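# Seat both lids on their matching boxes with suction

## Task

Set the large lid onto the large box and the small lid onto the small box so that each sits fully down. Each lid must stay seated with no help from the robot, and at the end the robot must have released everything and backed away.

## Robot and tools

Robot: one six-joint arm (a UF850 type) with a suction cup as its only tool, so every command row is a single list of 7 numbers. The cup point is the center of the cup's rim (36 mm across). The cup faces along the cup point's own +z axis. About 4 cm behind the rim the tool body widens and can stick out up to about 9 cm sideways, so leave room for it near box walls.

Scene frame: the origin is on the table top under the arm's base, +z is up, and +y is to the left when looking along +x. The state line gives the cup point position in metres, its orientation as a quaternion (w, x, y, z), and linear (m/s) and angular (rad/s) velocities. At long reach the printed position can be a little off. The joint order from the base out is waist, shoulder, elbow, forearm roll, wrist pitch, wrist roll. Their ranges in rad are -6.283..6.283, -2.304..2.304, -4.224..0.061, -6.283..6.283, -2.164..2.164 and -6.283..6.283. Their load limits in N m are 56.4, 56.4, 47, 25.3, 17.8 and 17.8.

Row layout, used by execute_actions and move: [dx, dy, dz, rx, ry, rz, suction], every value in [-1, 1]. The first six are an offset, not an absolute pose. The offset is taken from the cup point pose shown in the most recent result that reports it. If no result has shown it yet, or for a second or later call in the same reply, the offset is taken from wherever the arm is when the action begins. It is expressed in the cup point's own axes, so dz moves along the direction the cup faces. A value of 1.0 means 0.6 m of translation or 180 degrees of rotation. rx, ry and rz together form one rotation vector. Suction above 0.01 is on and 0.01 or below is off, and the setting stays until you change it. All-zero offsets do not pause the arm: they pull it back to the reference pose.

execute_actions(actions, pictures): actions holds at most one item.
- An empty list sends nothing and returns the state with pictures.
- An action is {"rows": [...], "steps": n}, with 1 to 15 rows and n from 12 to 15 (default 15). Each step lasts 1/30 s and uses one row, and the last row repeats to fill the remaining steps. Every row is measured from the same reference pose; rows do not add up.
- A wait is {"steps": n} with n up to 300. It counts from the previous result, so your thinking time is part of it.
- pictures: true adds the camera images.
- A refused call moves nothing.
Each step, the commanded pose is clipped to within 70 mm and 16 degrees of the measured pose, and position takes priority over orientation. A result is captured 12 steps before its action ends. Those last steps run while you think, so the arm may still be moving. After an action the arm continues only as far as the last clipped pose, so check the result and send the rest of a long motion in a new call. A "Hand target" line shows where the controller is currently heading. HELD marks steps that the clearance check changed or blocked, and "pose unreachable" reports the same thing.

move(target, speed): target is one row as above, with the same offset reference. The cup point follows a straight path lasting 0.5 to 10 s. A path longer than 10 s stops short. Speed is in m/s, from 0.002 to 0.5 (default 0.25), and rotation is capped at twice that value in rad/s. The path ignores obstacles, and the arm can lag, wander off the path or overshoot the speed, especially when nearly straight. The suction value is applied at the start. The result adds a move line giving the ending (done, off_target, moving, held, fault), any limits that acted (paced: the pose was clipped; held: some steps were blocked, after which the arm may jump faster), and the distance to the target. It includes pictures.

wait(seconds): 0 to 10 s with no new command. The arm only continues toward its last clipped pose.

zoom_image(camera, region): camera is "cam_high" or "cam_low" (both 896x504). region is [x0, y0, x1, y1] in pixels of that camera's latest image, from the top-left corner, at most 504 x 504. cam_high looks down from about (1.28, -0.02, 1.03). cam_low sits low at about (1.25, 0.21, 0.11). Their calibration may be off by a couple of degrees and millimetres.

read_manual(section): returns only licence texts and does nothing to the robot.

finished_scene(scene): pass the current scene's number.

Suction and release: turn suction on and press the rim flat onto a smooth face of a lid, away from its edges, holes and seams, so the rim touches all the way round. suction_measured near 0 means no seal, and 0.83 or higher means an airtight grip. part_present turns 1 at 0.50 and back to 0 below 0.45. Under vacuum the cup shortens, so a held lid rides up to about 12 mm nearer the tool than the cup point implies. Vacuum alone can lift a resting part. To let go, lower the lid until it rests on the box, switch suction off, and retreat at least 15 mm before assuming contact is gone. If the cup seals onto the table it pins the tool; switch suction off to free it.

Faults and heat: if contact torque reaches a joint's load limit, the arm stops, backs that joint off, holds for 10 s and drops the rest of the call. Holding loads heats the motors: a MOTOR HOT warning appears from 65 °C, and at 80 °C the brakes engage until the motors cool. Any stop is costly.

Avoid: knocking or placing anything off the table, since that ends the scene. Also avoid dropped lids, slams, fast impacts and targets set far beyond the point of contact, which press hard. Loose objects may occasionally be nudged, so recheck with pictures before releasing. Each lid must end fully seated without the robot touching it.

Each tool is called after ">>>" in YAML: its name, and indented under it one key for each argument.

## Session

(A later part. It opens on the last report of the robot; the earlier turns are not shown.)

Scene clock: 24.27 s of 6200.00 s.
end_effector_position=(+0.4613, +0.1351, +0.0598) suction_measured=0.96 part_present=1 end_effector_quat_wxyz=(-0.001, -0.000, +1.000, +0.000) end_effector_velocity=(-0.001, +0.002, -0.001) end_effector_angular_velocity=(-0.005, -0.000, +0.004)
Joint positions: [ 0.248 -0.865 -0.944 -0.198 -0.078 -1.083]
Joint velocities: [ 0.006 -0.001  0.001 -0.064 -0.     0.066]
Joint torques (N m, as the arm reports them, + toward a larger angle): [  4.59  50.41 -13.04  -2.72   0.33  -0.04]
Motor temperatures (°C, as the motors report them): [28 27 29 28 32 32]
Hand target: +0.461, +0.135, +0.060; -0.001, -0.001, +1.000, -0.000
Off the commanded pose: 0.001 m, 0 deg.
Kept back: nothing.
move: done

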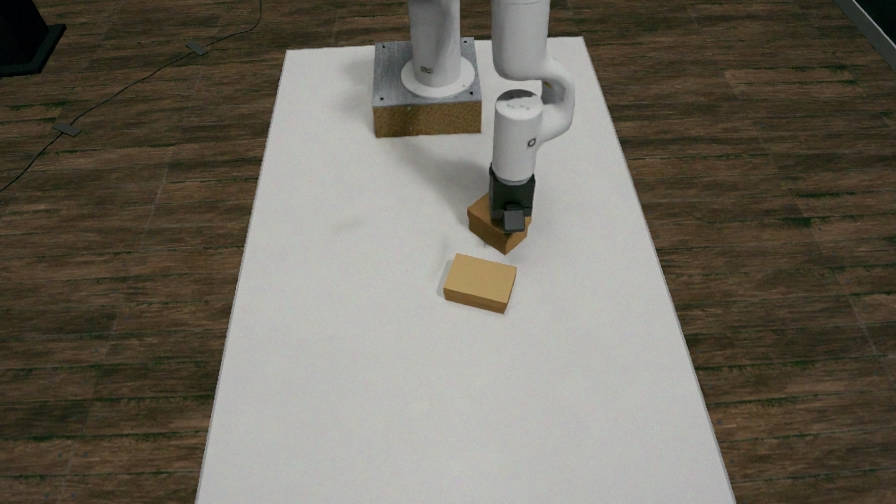

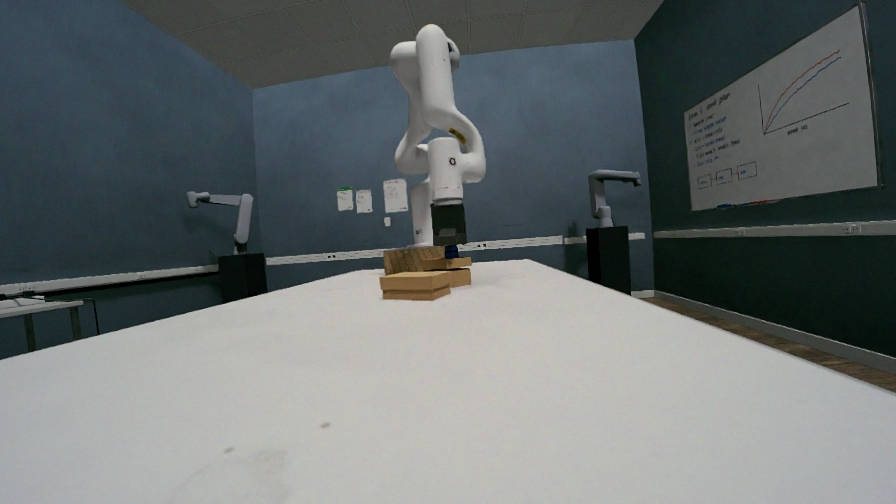

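>>> move:
  target: [0,0,0.027,0,0,0,1]
  speed: 0.02

>>> zoom_image:
  camera: "cam_high"
  region: [450, 180, 550, 270]

>>> zoom_image:
  camera: "cam_low"
  region: [405, 240, 485, 295]

Scene clock: 25.70 s of 6200.00 s.
end_effector_position=(+0.4615, +0.1352, +0.0438) suction_measured=0.98 part_present=1 end_effector_quat_wxyz=(-0.001, -0.000, +1.000, +0.001) end_effector_velocity=(+0.000, -0.001, -0.001) end_effector_angular_velocity=(-0.002, -0.002, -0.001)
Joint positions: [ 0.247 -0.904 -0.961 -0.262 -0.056 -1.02 ]
Joint velocities: [-0.    -0.002 -0.001 -0.05   0.002  0.051]
Joint torques (N m, as the arm reports them, + toward a larger angle): [ 2.98 45.68 -9.63 -2.79  0.09 -0.11]
Motor temperatures (°C, as the motors report them): [28 27 29 28 32 32]
Hand target: +0.461, +0.135, +0.044; -0.001, -0.000, +1.000, +0.000
Off the commanded pose: 0.000 m, 0 deg.
Kept back: nothing.
move: done

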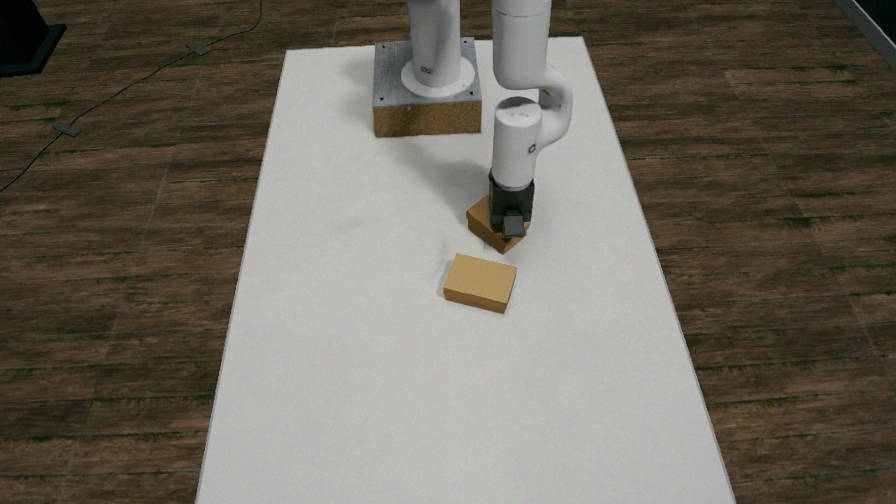

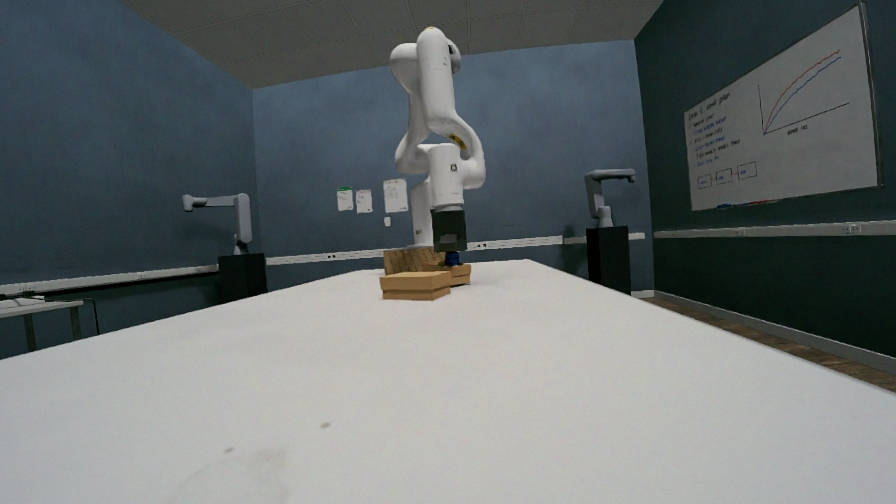

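Region (450, 180, 550, 270) of cam_high's 896x504 image, scaled by 5.040, with more detail than that image has; it fills the top 454 rows of this view, and the rest is white.

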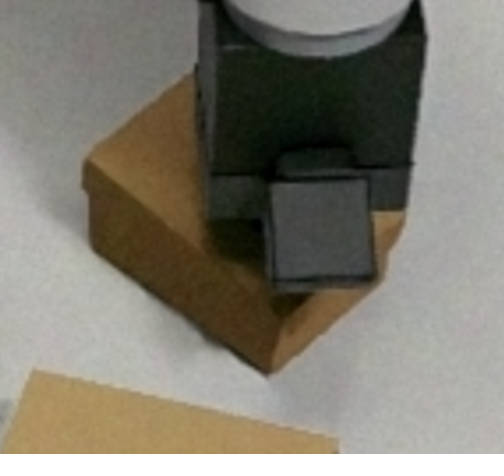

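Region (405, 240, 485, 295) of cam_low's 896x504 image, scaled by 6.300, with more detail than that image has; it fills the top 346 rows of this view, and the rest is white.

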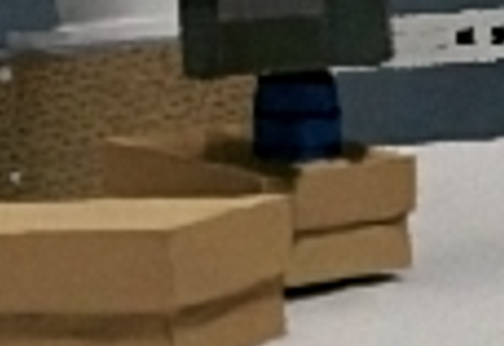

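Caught on the far short edge. Back up.

>>> move:
  target: [0,0,-0.022,0,0,0,1]
  speed: 0.025

>>> zoom_image:
  camera: "cam_high"
  region: [450, 180, 550, 270]

>>> zoom_image:
  camera: "cam_low"
  region: [405, 240, 485, 295]

Scene clock: 26.93 s of 6200.00 s.
end_effector_position=(+0.4615, +0.1352, +0.0569) suction_measured=0.96 part_present=1 end_effector_quat_wxyz=(-0.001, -0.000, +1.000, +0.000) end_effector_velocity=(-0.000, -0.000, +0.001) end_effector_angular_velocity=(+0.002, +0.003, -0.001)
Joint positions: [ 0.247 -0.872 -0.947 -0.208 -0.074 -1.073]
Joint velocities: [-0.002  0.002 -0.     0.051 -0.004 -0.052]
Joint torques (N m, as the arm reports them, + toward a larger angle): [  4.51  50.45 -12.72  -1.76   0.41  -0.04]
Motor temperatures (°C, as the motors report them): [28 27 29 28 32 32]
Hand target: +0.462, +0.135, +0.057; -0.001, -0.000, +1.000, +0.000
Off the commanded pose: 0.000 m, 0 deg.
Kept back: nothing.
move: done

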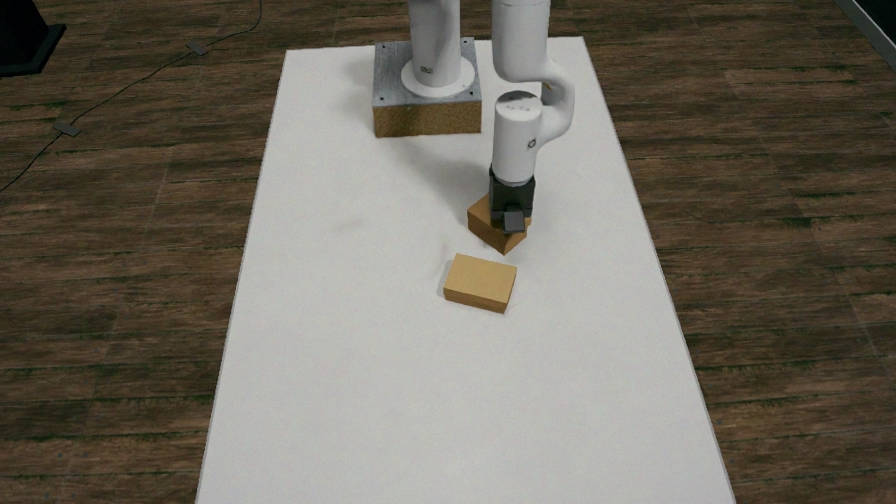

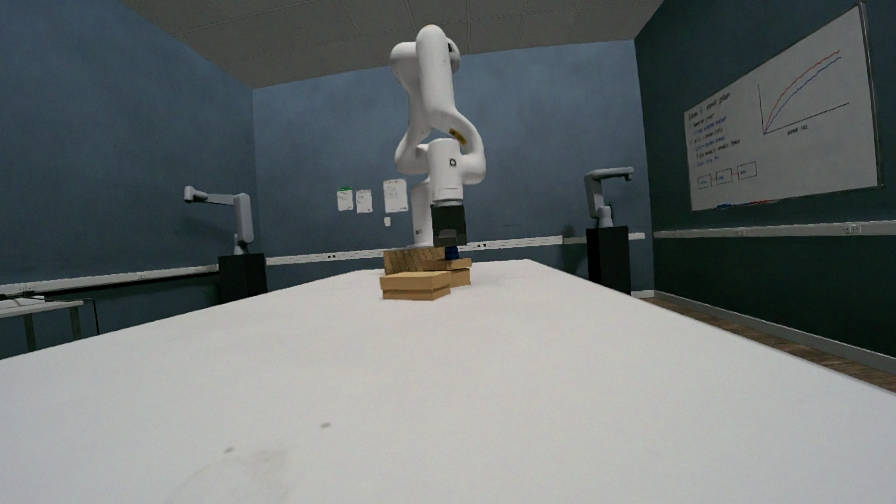

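Region (450, 180, 550, 270) of cam_high's 896x504 image, scaled by 5.040, with more detail than that image has; it fills the top 454 rows of this view, and the rest is white.

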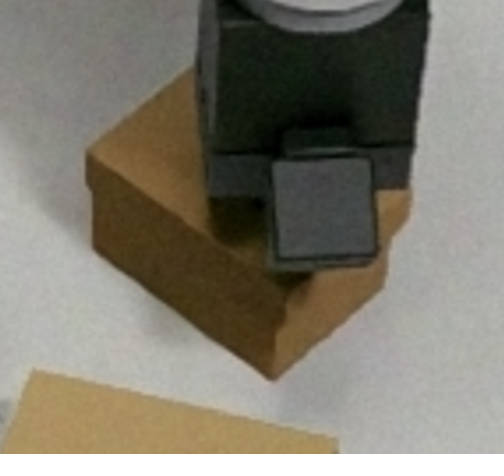

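Region (405, 240, 485, 295) of cam_low's 896x504 image, scaled by 6.300, with more detail than that image has; it fills the top 346 rows of this view, and the rest is white.

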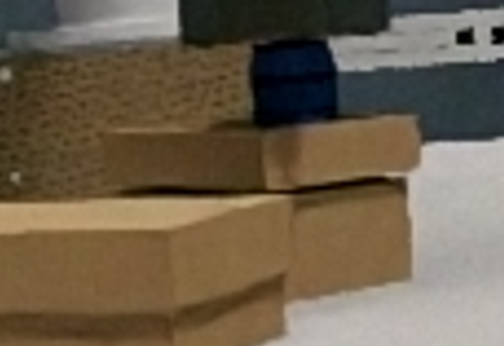

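>>> move:
  target: [0.0015,-0.0037,0.002,0,0,0.005,1]
  speed: 0.025

>>> move:
  target: [0,0,0.014,0,0,0,1]
  speed: 0.02

>>> zoom_image:
  camera: "cam_high"
  region: [450, 180, 550, 270]

>>> zoom_image:
  camera: "cam_low"
  region: [405, 240, 485, 295]

Scene clock: 28.23 s of 6200.00 s.
end_effector_position=(+0.4606, +0.1330, +0.0557) suction_measured=0.96 part_present=1 end_effector_quat_wxyz=(-0.001, +0.007, +1.000, +0.000) end_effector_velocity=(-0.000, -0.000, -0.000) end_effector_angular_velocity=(-0.001, -0.001, -0.002)
Joint positions: [ 0.243 -0.873 -0.944 -0.214 -0.07  -1.055]
Joint velocities: [ 0.     0.     0.001 -0.024  0.001  0.026]
Joint torques (N m, as the arm reports them, + toward a larger angle): [  4.21  50.08 -12.63  -1.69   0.35   0.02]
Motor temperatures (°C, as the motors report them): [28 27 29 28 32 32]
Hand target: +0.461, +0.133, +0.056; -0.001, +0.007, +1.000, +0.000
Off the commanded pose: 0.000 m, 0 deg.
Kept back: nothing.
move: done

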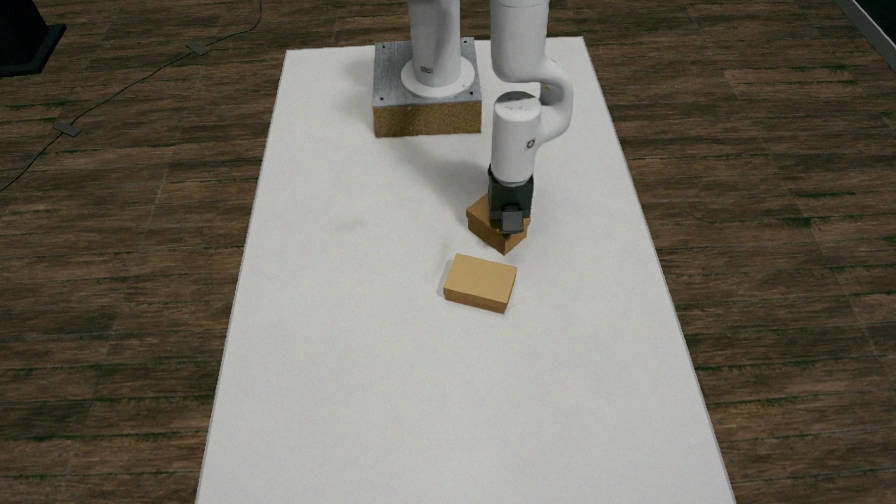

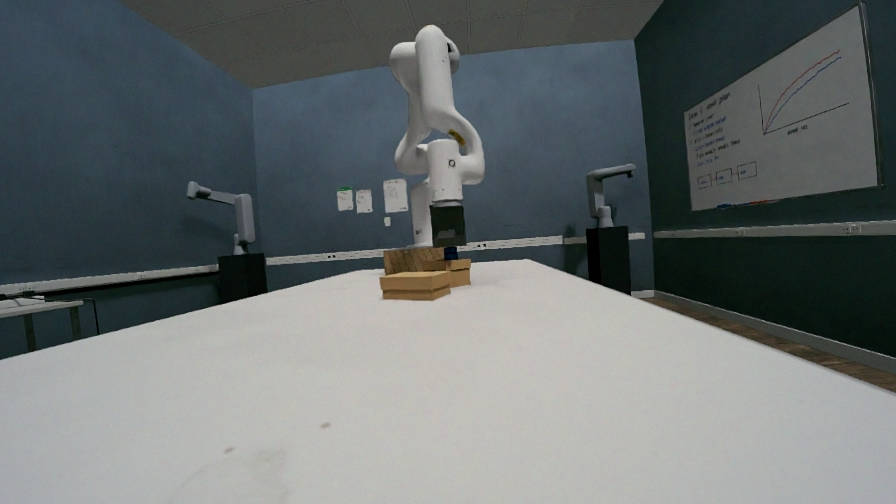

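Scene clock: 28.97 s of 6200.00 s.
end_effector_position=(+0.4606, +0.1330, +0.0474) suction_measured=0.96 part_present=1 end_effector_quat_wxyz=(-0.001, +0.007, +1.000, +0.001) end_effector_velocity=(+0.000, -0.000, -0.001) end_effector_angular_velocity=(-0.001, -0.002, -0.001)
Joint positions: [ 0.243 -0.894 -0.953 -0.246 -0.058 -1.024]
Joint velocities: [-0.    -0.003 -0.001 -0.038  0.003  0.039]
Joint torques (N m, as the arm reports them, + toward a larger angle): [  3.57  50.58 -12.39  -1.73   0.36   0.05]
Motor temperatures (°C, as the motors report them): [28 27 29 28 32 32]
Hand target: +0.461, +0.133, +0.047; -0.001, +0.007, +1.000, +0.001
Off the commanded pose: 0.000 m, 0 deg.
Kept back: nothing.
move: done

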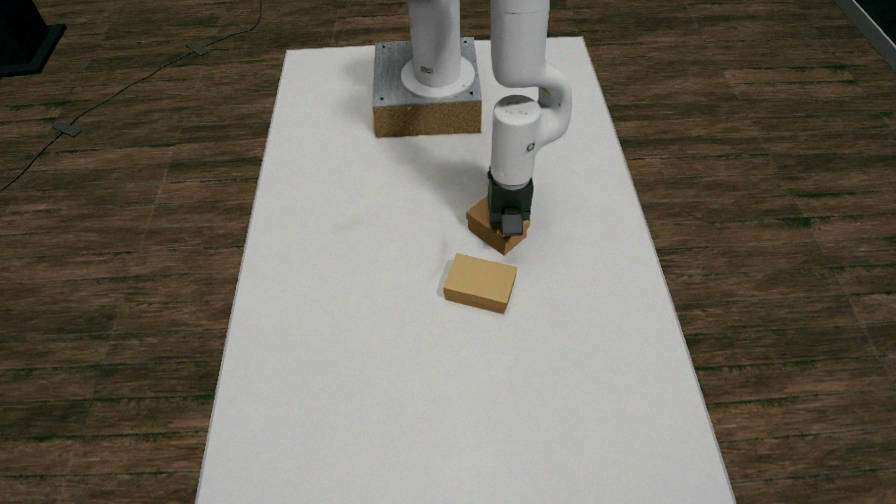

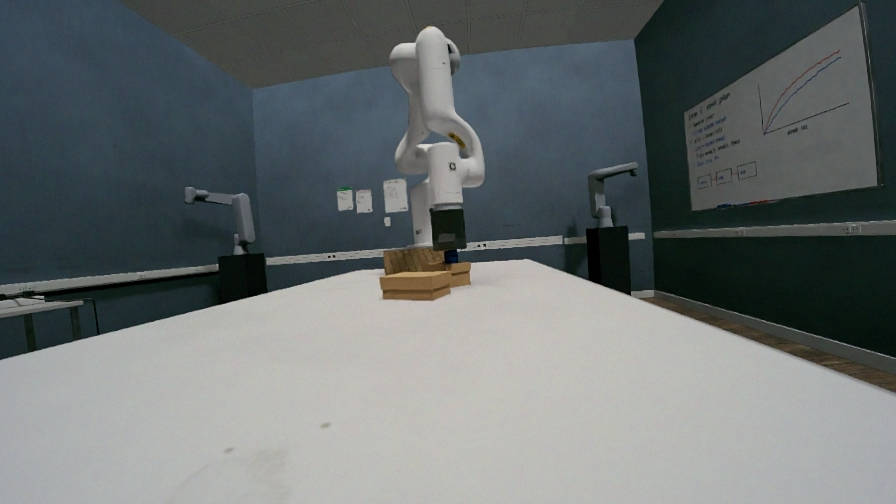

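Region (450, 180, 550, 270) of cam_high's 896x504 image, scaled by 5.040, with more detail than that image has; it fills the top 454 rows of this view, and the rest is white.

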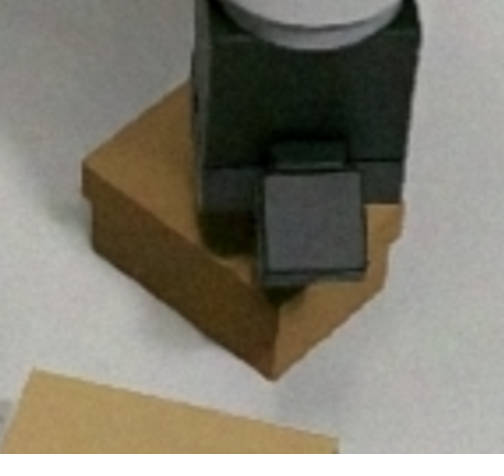

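Region (405, 240, 485, 295) of cam_low's 896x504 image, scaled by 6.300, with more detail than that image has; it fills the top 346 rows of this view, and the rest is white.

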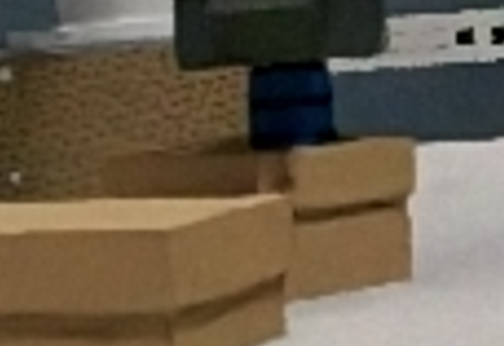

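>>> move:
  target: [0,0,0.023,0,0,0,1]
  speed: 0.03

>>> execute_actions:
  actions:
    - {"rows":[[0,0,0,0,0,0,0]],"steps":12}

>>> move:
  target: [0,0,-0.25,0,0,0,0]
  speed: 0.25

>>> zoom_image:
  camera: "cam_high"
  region: [450, 180, 550, 270]

Scene clock: 30.30 s of 6200.00 s.
end_effector_position=(+0.4606, +0.1330, +0.0337) suction_measured=0.96 part_present=1 end_effector_quat_wxyz=(-0.002, +0.007, +1.000, +0.002) end_effector_velocity=(+0.000, +0.001, -0.001) end_effector_angular_velocity=(-0.002, -0.001, +0.001)
Joint positions: [ 0.241 -0.928 -0.968 -0.305 -0.04  -0.966]
Joint velocities: [ 0.003 -0.002 -0.001 -0.076  0.001  0.077]
Joint torques (N m, as the arm reports them, + toward a larger angle): [  4.05  51.47 -11.81  -2.42   0.37  -0.04]
Motor temperatures (°C, as the motors report them): [28 27 29 28 32 32]
Hand target: +0.461, +0.133, +0.034; -0.002, +0.007, +1.000, +0.001
Off the commanded pose: 0.000 m, 0 deg.
Kept back: nothing.
move: done

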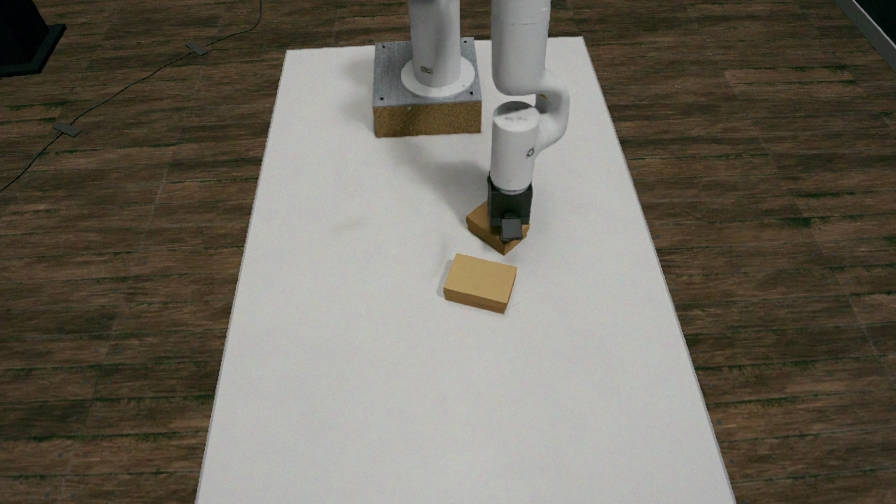

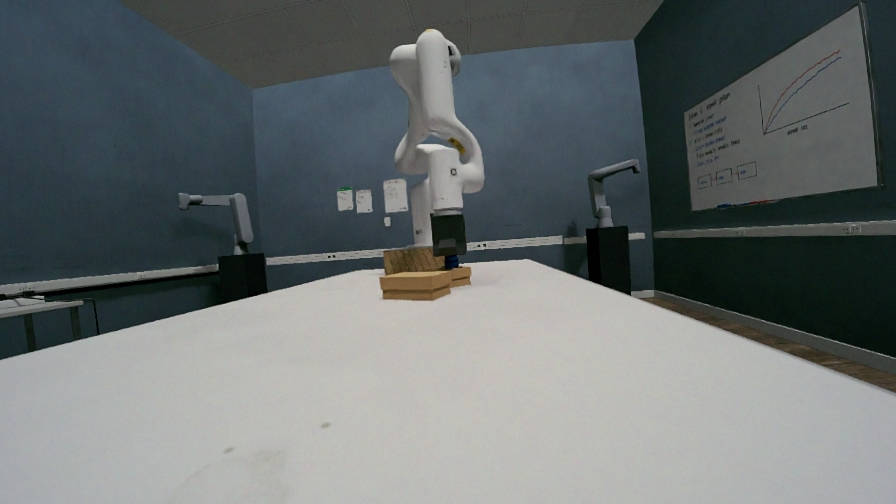

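Scene clock: 30.33 s of 6200.00 s.
end_effector_position=(+0.4606, +0.1330, +0.0337) suction_measured=0.96 part_present=1 end_effector_quat_wxyz=(-0.002, +0.007, +1.000, +0.002) end_effector_velocity=(+0.000, +0.000, -0.001) end_effector_angular_velocity=(-0.002, -0.002, +0.001)
Joint positions: [ 0.241 -0.928 -0.968 -0.307 -0.04  -0.964]
Joint velocities: [ 0.001 -0.001 -0.001 -0.07   0.001  0.07 ]
Joint torques (N m, as the arm reports them, + toward a larger angle): [  4.16  51.45 -11.8   -2.67   0.38  -0.02]
Motor temperatures (°C, as the motors report them): [28 27 29 28 32 32]
Kept back: the last 12 steps of this action, its rows measured from the state above.
Steps of this call (step 1: nothing new was sent). Readings (end_effector_position | what the end effector reports):
1: the state above

Scene clock: 31.83 s of 6200.00 s.
end_effector_position=(+0.4610, +0.1325, +0.1835) suction_measured=0.00 part_present=0 end_effector_quat_wxyz=(-0.002, +0.007, +1.000, +0.001) end_effector_velocity=(+0.001, +0.000, +0.003) end_effector_angular_velocity=(+0.003, -0.002, -0.000)
Joint positions: [ 0.245 -0.572 -0.868 -0.043 -0.294 -1.227]
Joint velocities: [-0.001  0.006  0.     0.008 -0.003 -0.008]
Joint torques (N m, as the arm reports them, + toward a larger angle): [  3.79  43.64 -17.    -1.83   0.36  -0.03]
Motor temperatures (°C, as the motors report them): [28 27 29 28 32 32]
Hand target: +0.461, +0.133, +0.184; -0.001, +0.007, +1.000, +0.002
Off your previous action's commanded pose: 0.000 m, 0 deg at its last step (step 12 of this call).
Off the commanded pose: 0.000 m, 0 deg.
Kept back: nothing.
move: done

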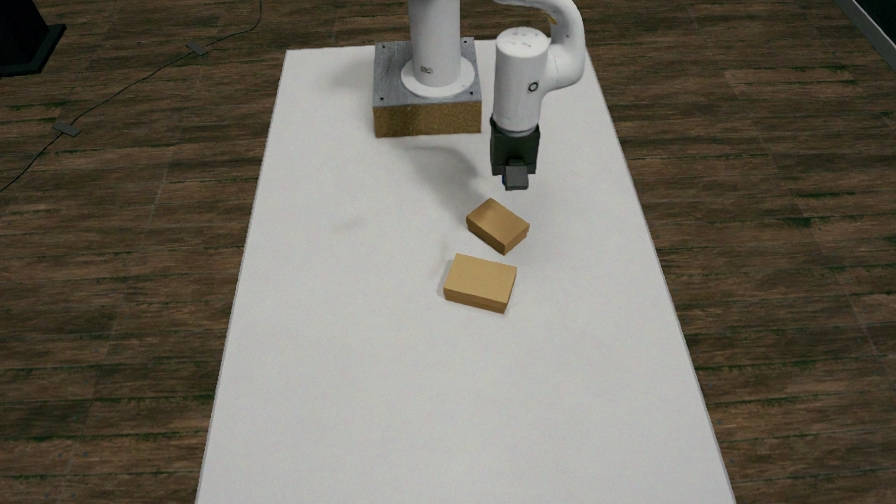

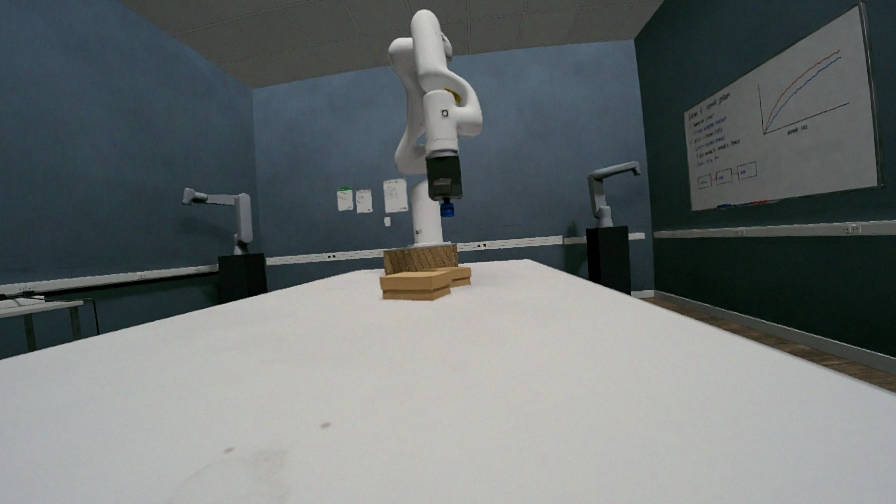

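Region (450, 180, 550, 270) of cam_high's 896x504 image, scaled by 5.040, with more detail than that image has; it fills the top 454 rows of this view, and the rest is white.

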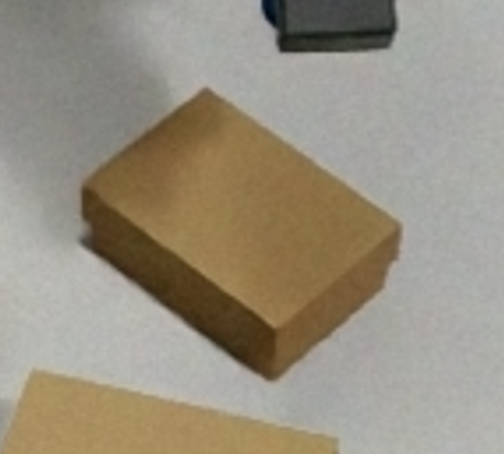

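>>> finished_scene:
  scene: 2

The scene is finished: the task was done.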